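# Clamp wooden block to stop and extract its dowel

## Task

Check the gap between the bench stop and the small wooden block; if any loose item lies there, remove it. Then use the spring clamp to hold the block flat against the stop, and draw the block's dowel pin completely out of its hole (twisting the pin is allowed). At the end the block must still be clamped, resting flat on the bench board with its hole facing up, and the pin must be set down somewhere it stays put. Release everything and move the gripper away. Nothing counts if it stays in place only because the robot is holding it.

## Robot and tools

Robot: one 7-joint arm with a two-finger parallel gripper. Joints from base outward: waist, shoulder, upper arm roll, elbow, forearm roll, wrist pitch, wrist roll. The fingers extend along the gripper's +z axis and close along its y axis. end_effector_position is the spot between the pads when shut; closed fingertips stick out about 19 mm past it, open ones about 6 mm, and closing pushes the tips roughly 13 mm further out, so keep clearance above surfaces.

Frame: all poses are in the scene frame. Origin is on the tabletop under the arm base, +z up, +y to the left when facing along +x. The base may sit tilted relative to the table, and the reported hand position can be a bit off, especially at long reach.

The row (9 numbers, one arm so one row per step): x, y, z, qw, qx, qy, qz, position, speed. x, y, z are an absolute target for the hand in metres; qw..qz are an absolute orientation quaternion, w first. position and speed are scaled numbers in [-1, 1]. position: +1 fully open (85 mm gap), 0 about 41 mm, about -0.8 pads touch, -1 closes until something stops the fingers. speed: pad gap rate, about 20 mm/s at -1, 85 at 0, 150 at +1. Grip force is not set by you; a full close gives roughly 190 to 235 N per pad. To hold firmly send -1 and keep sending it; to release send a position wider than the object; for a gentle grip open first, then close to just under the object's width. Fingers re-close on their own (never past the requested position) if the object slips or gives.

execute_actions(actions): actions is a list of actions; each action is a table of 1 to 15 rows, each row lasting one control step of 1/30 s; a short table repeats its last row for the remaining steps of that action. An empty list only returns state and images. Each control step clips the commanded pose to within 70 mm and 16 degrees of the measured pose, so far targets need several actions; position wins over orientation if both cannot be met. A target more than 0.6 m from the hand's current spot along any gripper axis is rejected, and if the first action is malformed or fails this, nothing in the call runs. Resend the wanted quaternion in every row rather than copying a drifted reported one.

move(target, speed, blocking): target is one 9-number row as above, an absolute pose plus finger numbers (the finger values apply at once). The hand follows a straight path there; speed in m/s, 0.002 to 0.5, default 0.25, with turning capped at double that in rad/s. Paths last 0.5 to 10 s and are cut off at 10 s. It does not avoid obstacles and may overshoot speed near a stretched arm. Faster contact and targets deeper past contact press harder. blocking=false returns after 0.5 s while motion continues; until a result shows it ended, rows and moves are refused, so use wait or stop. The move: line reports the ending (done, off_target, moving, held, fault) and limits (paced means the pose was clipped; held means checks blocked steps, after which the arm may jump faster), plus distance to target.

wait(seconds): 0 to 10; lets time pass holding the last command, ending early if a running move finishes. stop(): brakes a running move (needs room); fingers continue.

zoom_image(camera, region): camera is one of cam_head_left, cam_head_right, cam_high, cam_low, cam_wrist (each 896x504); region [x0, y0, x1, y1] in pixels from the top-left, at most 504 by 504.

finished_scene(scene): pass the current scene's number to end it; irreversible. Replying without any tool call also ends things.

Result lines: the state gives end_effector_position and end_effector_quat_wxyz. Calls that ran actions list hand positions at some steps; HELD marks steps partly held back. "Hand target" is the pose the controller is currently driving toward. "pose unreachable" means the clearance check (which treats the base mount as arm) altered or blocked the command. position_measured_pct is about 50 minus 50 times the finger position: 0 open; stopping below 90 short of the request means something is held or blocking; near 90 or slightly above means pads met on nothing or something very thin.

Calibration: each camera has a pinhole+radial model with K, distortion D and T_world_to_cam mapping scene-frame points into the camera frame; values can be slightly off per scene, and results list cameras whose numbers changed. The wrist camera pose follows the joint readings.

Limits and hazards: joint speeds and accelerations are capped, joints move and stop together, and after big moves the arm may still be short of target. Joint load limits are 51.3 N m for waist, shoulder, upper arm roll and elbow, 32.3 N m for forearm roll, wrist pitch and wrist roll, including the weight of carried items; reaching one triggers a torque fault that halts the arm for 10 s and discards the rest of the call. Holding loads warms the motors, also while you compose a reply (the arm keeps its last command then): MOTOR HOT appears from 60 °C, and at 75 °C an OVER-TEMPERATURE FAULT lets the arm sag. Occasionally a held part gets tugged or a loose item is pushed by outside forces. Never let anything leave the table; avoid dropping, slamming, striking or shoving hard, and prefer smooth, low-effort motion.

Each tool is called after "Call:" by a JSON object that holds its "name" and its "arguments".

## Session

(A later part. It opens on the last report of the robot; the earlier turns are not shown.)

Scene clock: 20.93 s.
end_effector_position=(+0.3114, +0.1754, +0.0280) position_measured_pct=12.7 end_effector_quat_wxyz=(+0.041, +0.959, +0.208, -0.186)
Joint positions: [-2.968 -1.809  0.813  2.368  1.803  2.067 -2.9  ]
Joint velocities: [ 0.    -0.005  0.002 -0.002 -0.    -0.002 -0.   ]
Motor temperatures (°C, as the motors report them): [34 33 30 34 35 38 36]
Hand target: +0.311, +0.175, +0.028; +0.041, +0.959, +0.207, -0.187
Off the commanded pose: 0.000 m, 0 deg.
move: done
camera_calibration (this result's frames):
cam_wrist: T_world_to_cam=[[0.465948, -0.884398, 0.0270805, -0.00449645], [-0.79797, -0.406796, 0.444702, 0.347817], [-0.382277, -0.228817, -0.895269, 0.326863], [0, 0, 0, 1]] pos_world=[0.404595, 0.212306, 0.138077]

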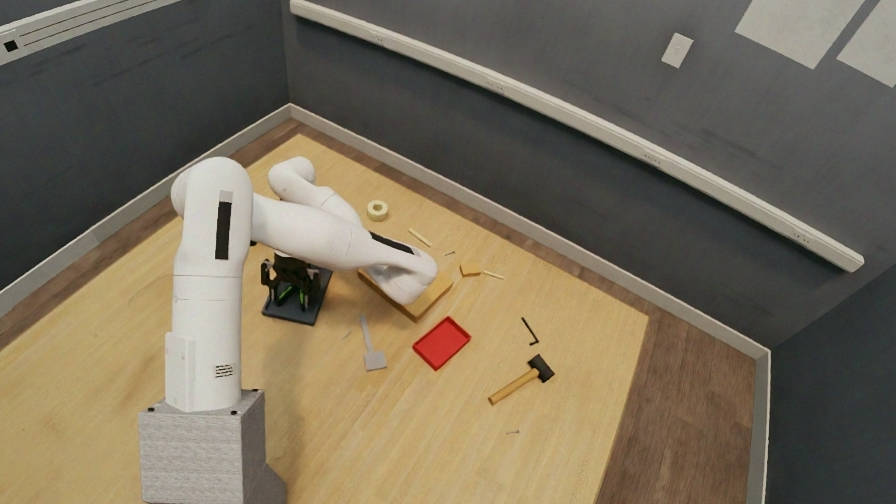

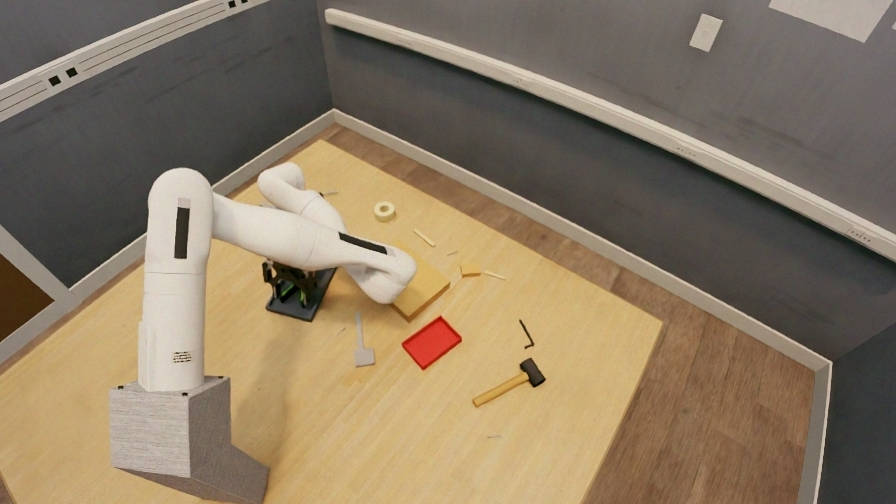

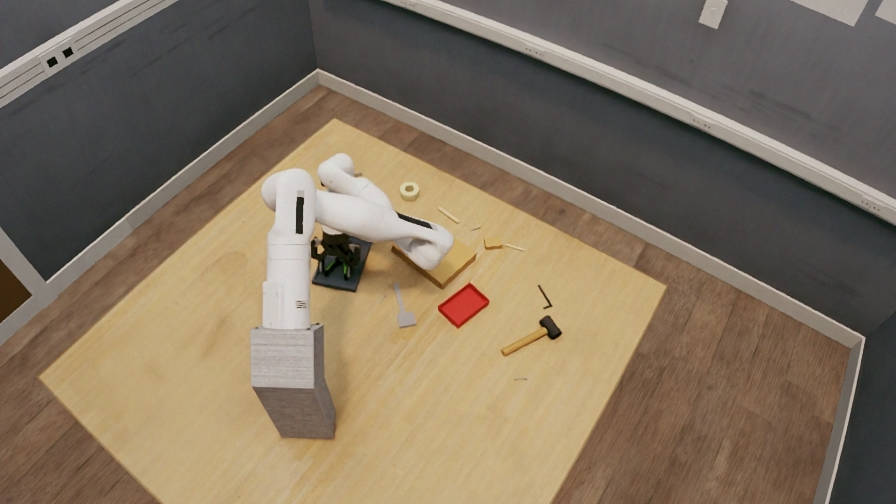

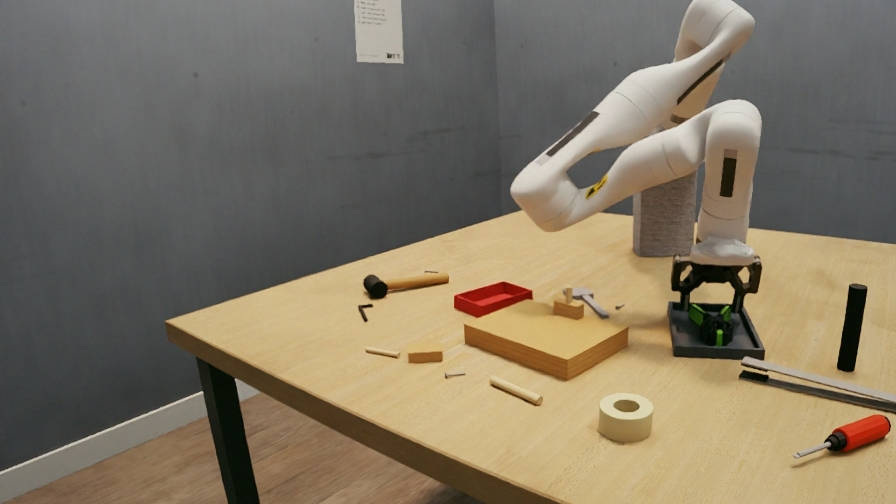

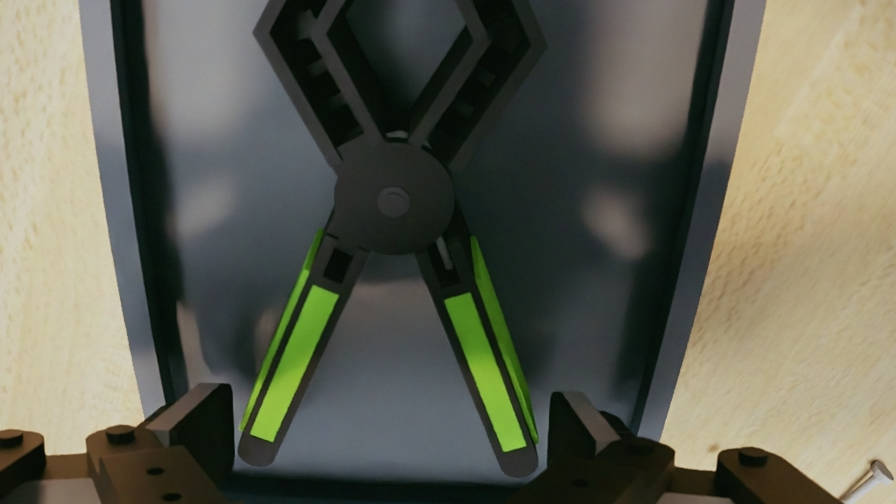

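Call:
{"name": "move", "arguments": {"target": [0.3115,0.1755,0.028,0.0403,0.9594,0.2074,-0.1865,-0.25,-0.4]}}

Call:
{"name": "move", "arguments": {"target": [0.33,0.185,0.12,0.0403,0.9594,0.2074,-0.1865,-0.25,-0.4], "speed": 0.15}}

Call:
{"name": "zoom_image", "arguments": {"camera": "cam_low", "region": [640,180,800,320]}}

Scene clock: 22.33 s.
end_effector_position=(+0.3115, +0.1755, +0.0288) position_measured_pct=61.9 end_effector_quat_wxyz=(+0.040, +0.959, +0.209, -0.186)
Joint positions: [-2.967 -1.808  0.81   2.369  1.8    2.068 -2.9  ]
Joint velocities: [ 0.     0.    -0.     0.     0.001  0.     0.001]
Motor temperatures (°C, as the motors report them): [34 33 30 34 35 38 36]
Hand target: +0.311, +0.175, +0.028; +0.040, +0.959, +0.207, -0.187
Off the commanded pose: 0.001 m, 0 deg.
move: done
camera_calibration (this result's frames):
cam_wrist: T_world_to_cam=[[0.46754, -0.883606, 0.0254349, -0.00503364], [-0.797122, -0.408992, 0.444209, 0.347666], [-0.382103, -0.22796, -0.895562, 0.327389], [0, 0, 0, 1]] pos_world=[0.404582, 0.212376, 0.138889]

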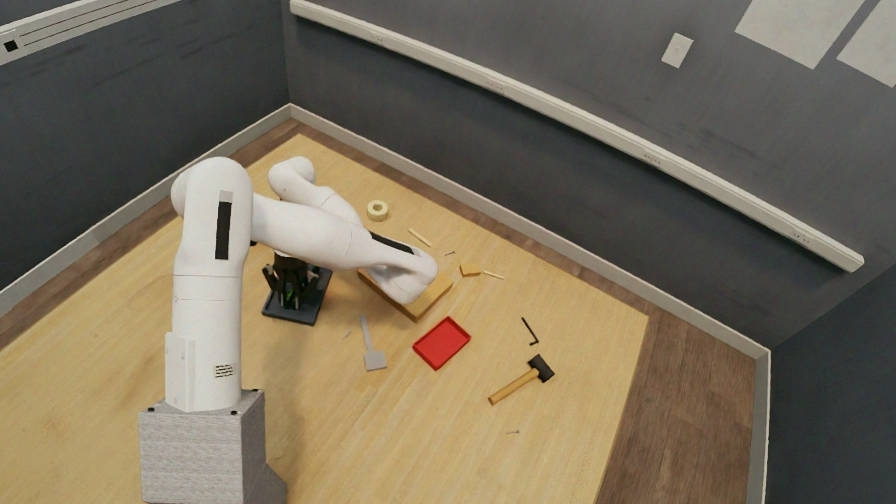

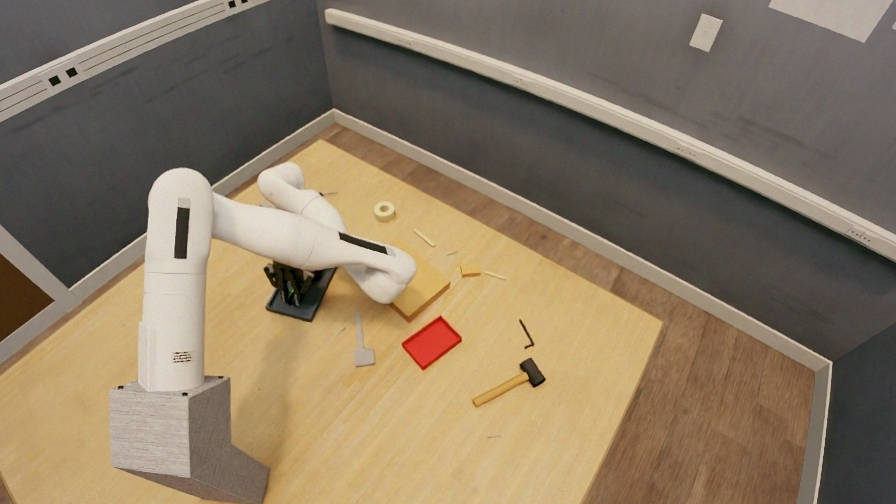

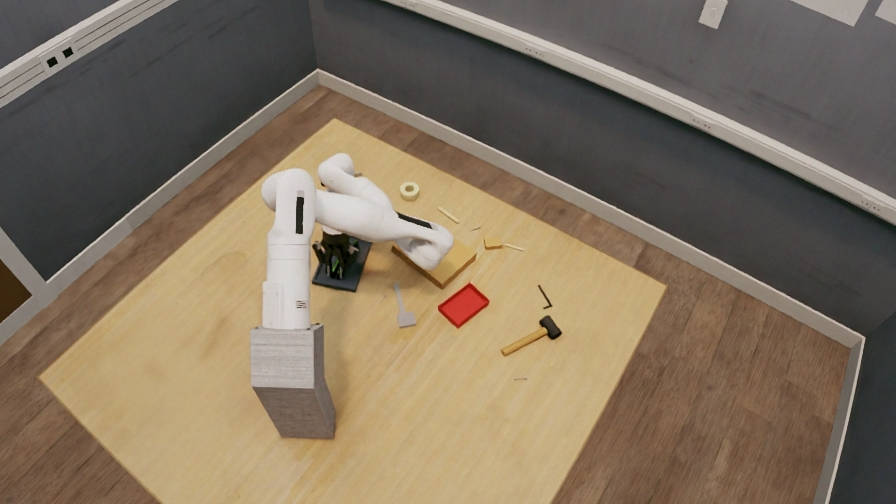

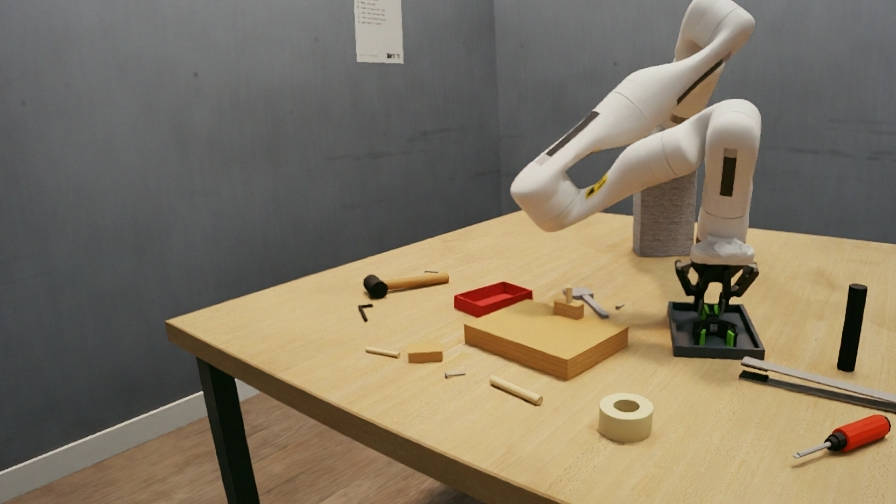

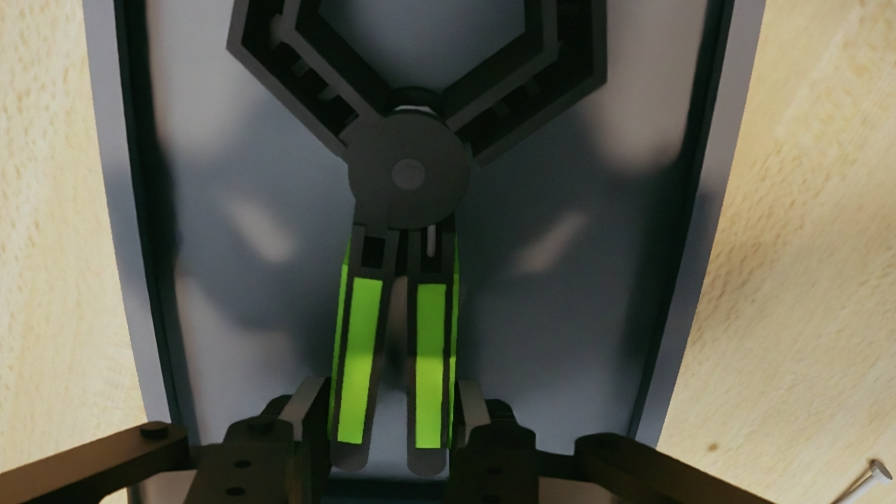

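Scene clock: 23.37 s.
end_effector_position=(+0.3301, +0.1852, +0.1200) position_measured_pct=61.9 end_effector_quat_wxyz=(+0.040, +0.960, +0.207, -0.187)
Joint positions: [-2.94  -1.576  0.585  2.433  1.389  2.099 -3.159]
Joint velocities: [-0.001  0.008 -0.003  0.001 -0.002  0.003 -0.001]
Motor temperatures (°C, as the motors report them): [34 33 30 34 35 38 36]
Hand target: +0.330, +0.185, +0.120; +0.040, +0.960, +0.207, -0.186
Off the commanded pose: 0.000 m, 0 deg.
move: done
camera_calibration (this result's frames):
cam_wrist: T_world_to_cam=[[0.464315, -0.885316, 0.0250482, -0.00603034], [-0.798403, -0.406156, 0.44451, 0.325914], [-0.383359, -0.226392, -0.895423, 0.418535], [0, 0, 0, 1]] pos_world=[0.42346, 0.221786, 0.230045]

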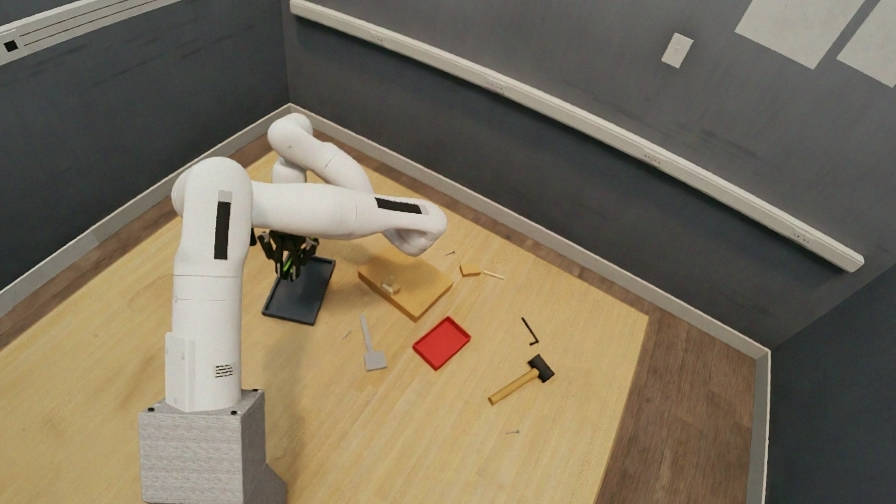

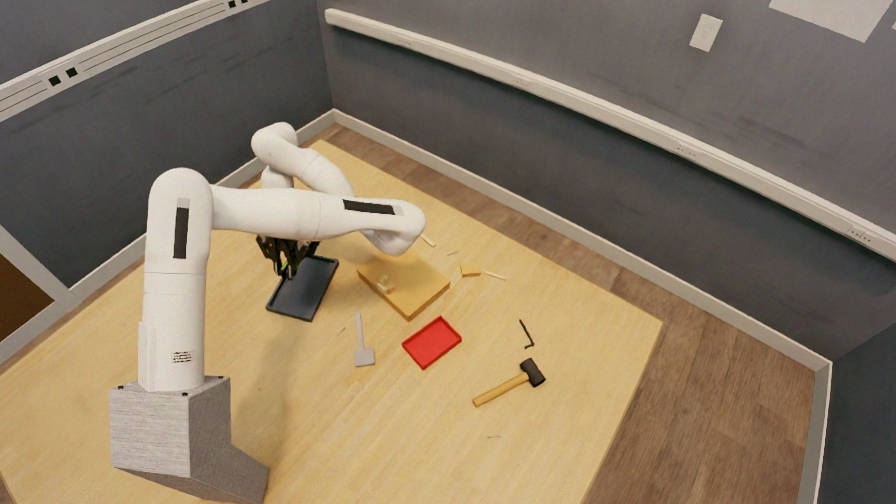

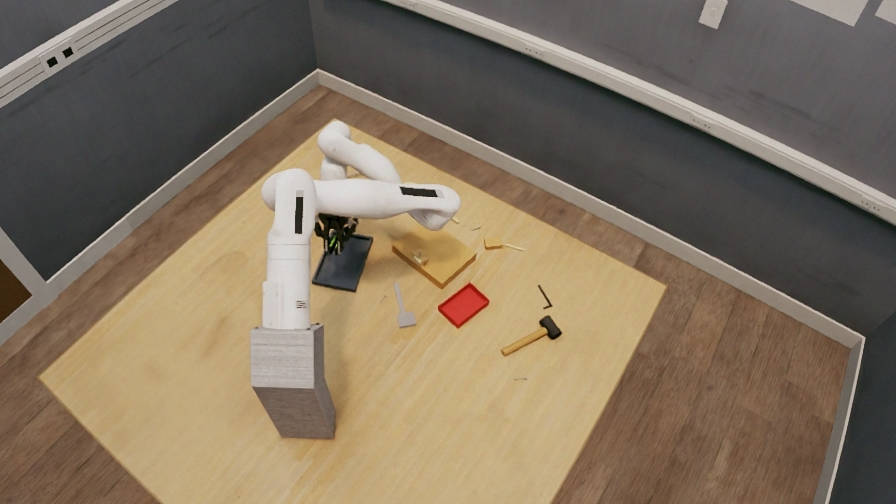

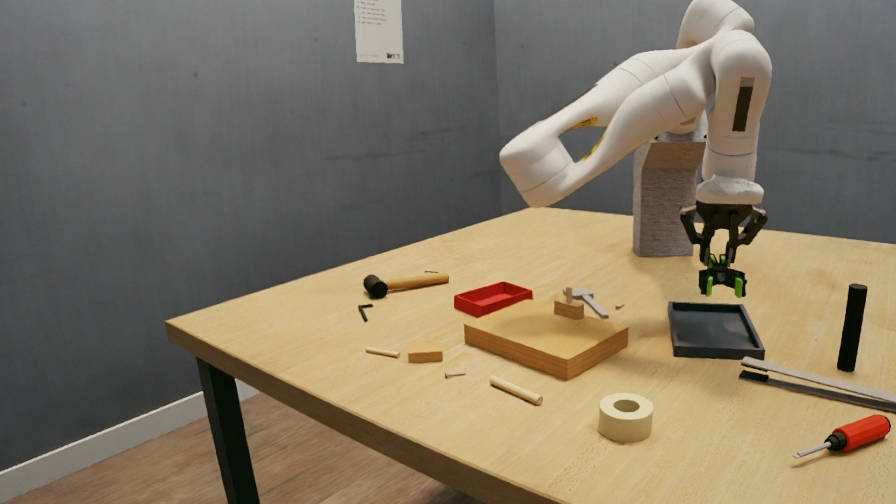

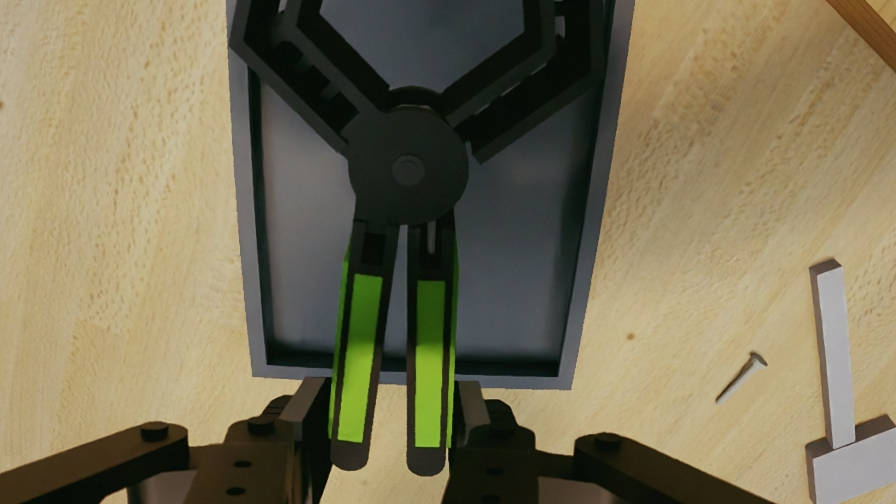

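Region (640, 180, 800, 320) of cam_low's 896x504 image, scaled by 3.150, with more detail than that image has; it fills the top 441 rows of this view, and the rest is white.

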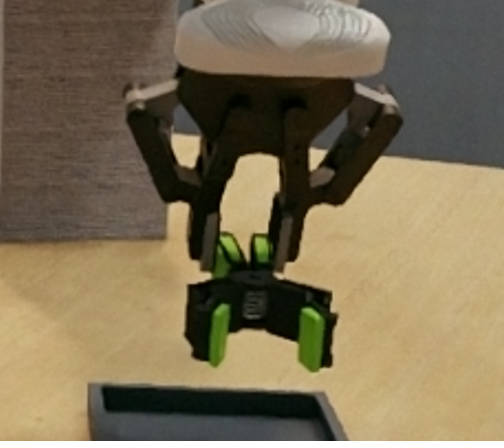

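Call:
{"name": "move", "arguments": {"target": [0.4894,0.1198,0.125,-0.1576,0.6690,-0.7111,-0.1483,-0.25,-0.4], "speed": 0.4}}

Scene clock: 26.83 s.
end_effector_position=(+0.4887, +0.1192, +0.1241) position_measured_pct=61.9 end_effector_quat_wxyz=(-0.157, +0.669, -0.711, -0.149)
Joint positions: [-2.572 -2.15   0.179  2.241  1.599  1.752 -4.073]
Joint velocities: [-0.    -0.     0.001 -0.001  0.    -0.001 -0.   ]
Motor temperatures (°C, as the motors report them): [34 33 30 34 35 38 36]
Hand target: +0.489, +0.119, +0.124; -0.157, +0.669, -0.712, -0.149
Off the commanded pose: 0.001 m, 0 deg.
move: done
camera_calibration (this result's frames):
cam_wrist: T_world_to_cam=[[-0.999673, 0.00175543, 0.0255135, 0.471476], [0.0140399, 0.871526, 0.490149, -0.131165], [-0.0213753, 0.490347, -0.871265, 0.202679], [0, 0, 0, 1]] pos_world=[0.477495, 0.014103, 0.228848]

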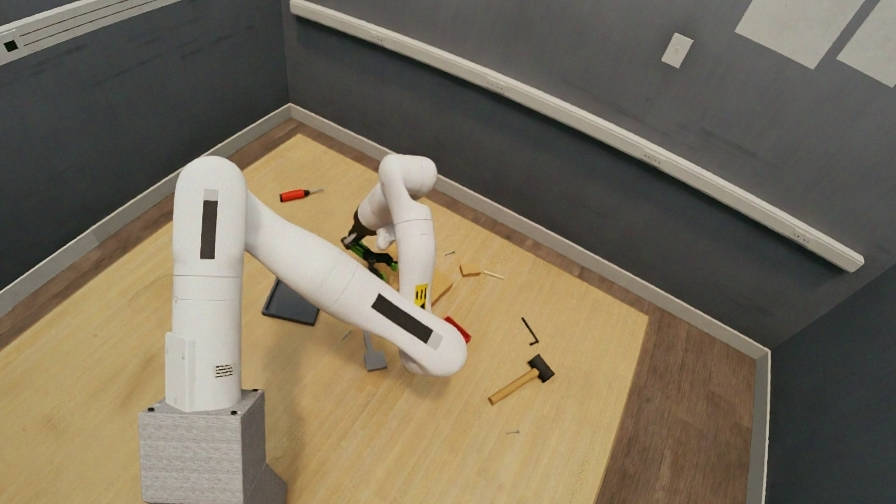

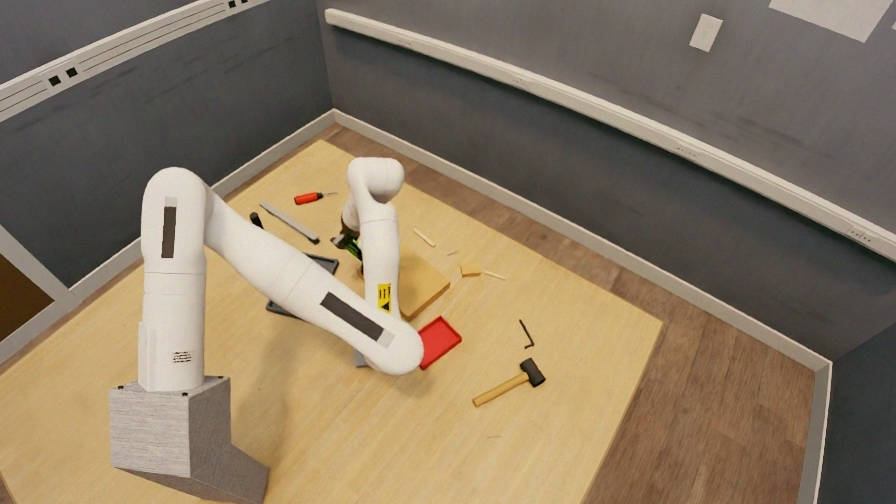

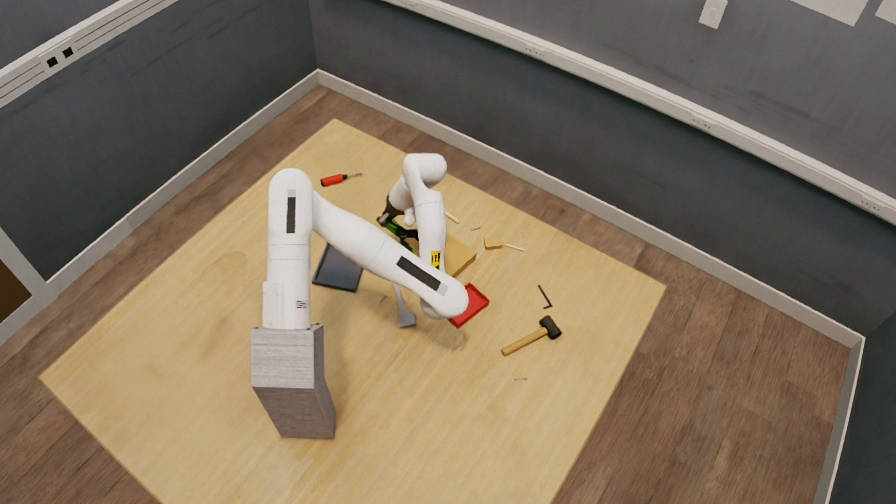

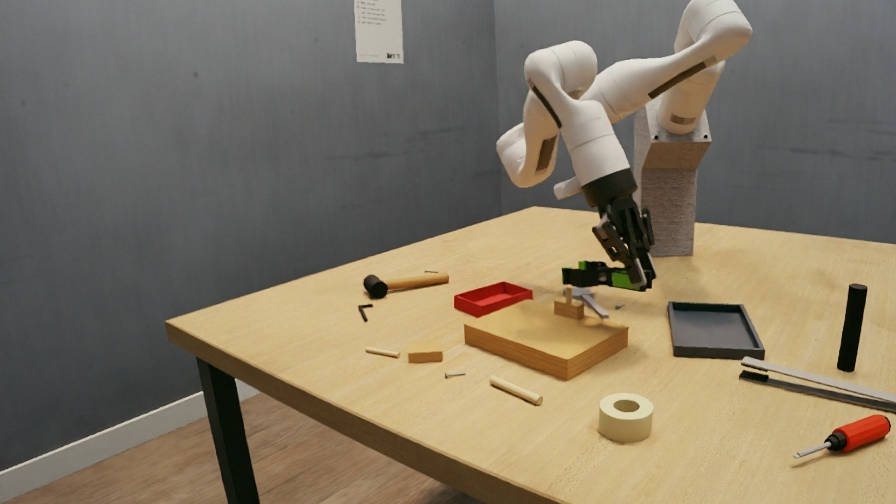

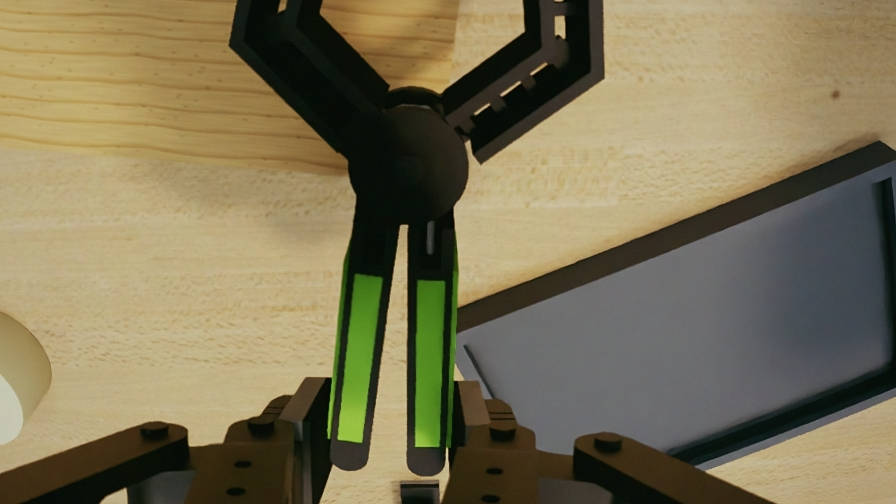

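Call:
{"name": "move", "arguments": {"target": [0.4894,0.1198,0.085,-0.1576,0.6690,-0.7111,-0.1483,-0.25,-0.4], "speed": 0.06}}

Call:
{"name": "zoom_image", "arguments": {"camera": "cam_low", "region": [540,250,670,340]}}

Call:
{"name": "zoom_image", "arguments": {"camera": "cam_head_left", "region": [330,220,430,310]}}

Scene clock: 28.13 s.
end_effector_position=(+0.4893, +0.1198, +0.0850) position_measured_pct=61.9 end_effector_quat_wxyz=(-0.157, +0.669, -0.711, -0.148)
Joint positions: [-2.625 -2.213  0.227  2.205  1.705  1.716 -3.983]
Joint velocities: [-0.002 -0.005  0.002  0.     0.     0.001  0.   ]
Motor temperatures (°C, as the motors report them): [34 33 30 34 35 38 36]
Hand target: +0.489, +0.120, +0.085; -0.157, +0.669, -0.711, -0.148
Off the commanded pose: 0.000 m, 0 deg.
move: done
camera_calibration (this result's frames):
cam_wrist: T_world_to_cam=[[-0.999725, 0.000894756, 0.0234445, 0.473293], [0.0122772, 0.871486, 0.490266, -0.111638], [-0.0199929, 0.490419, -0.871257, 0.167718], [0, 0, 0, 1]] pos_world=[0.477887, 0.0146151, 0.189761]

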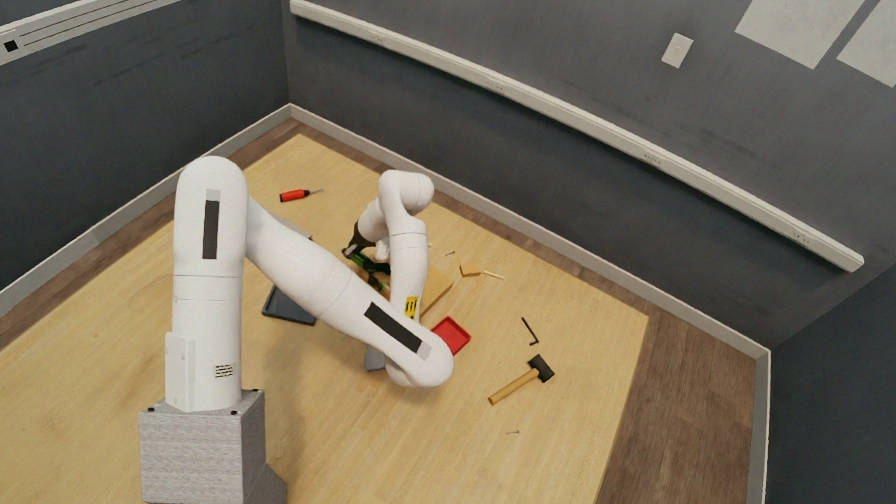

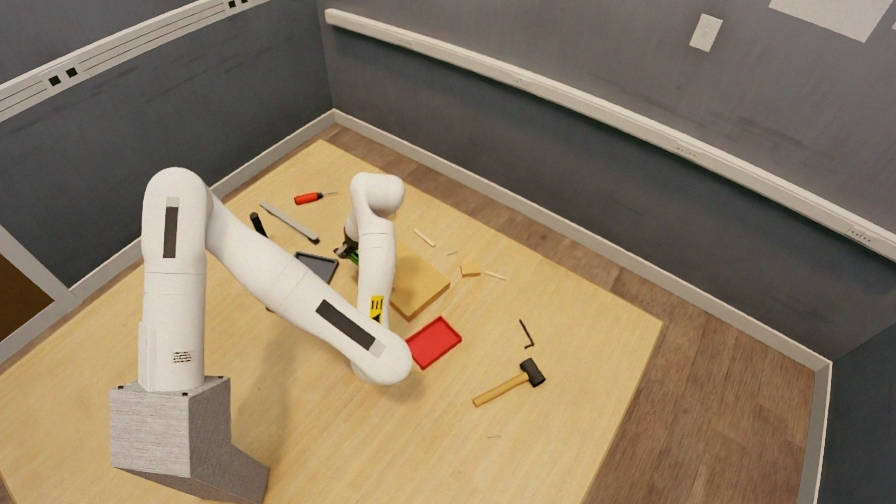

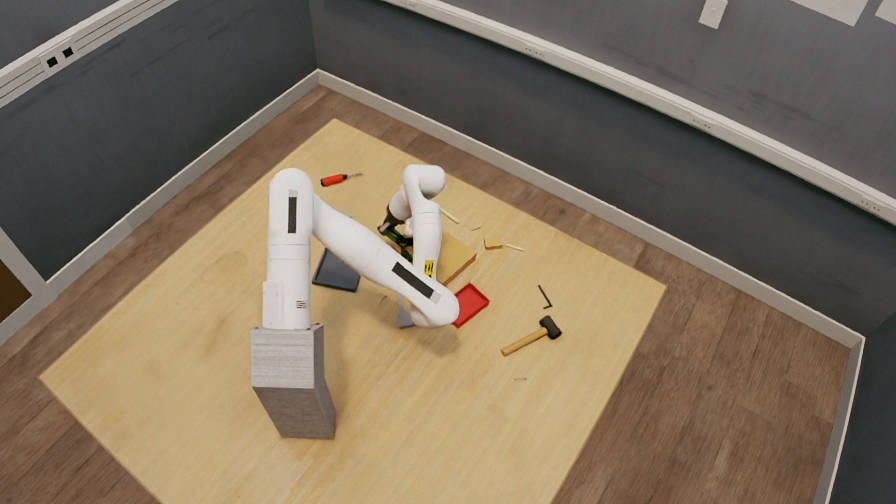

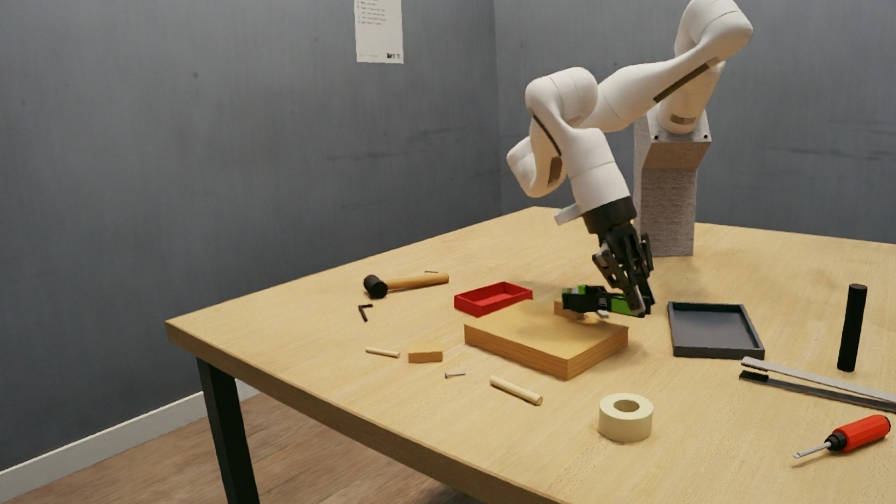

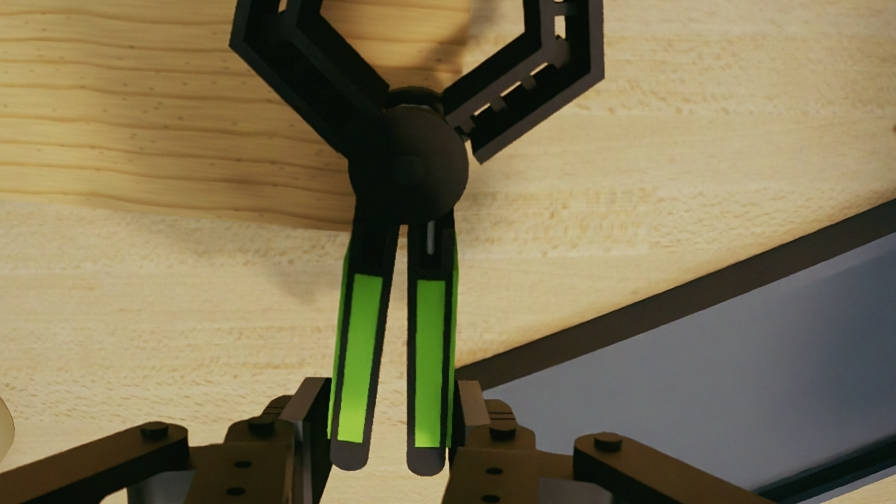

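Region (540, 250, 670, 340) of cam_low's 896x504 image, scaled by 3.877, with more detail than that image has; it fills the top 349 rows of this view, and the rest is white.

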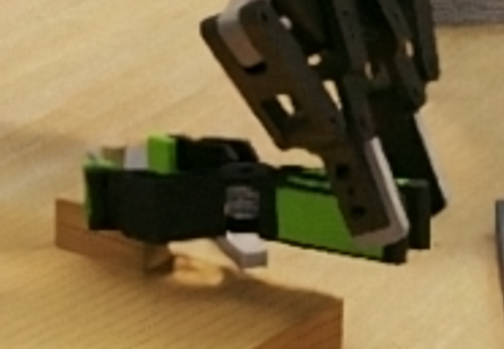

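Region (330, 220, 430, 310) of cam_head_left's 896x504 image, scaled by 5.040, with more detail than that image has; it fills the top 454 rows of this view, and the rest is white.

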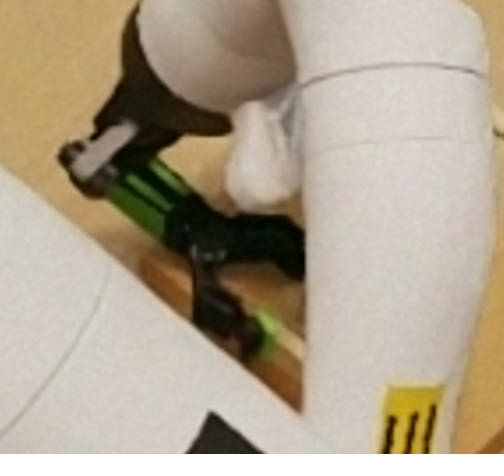

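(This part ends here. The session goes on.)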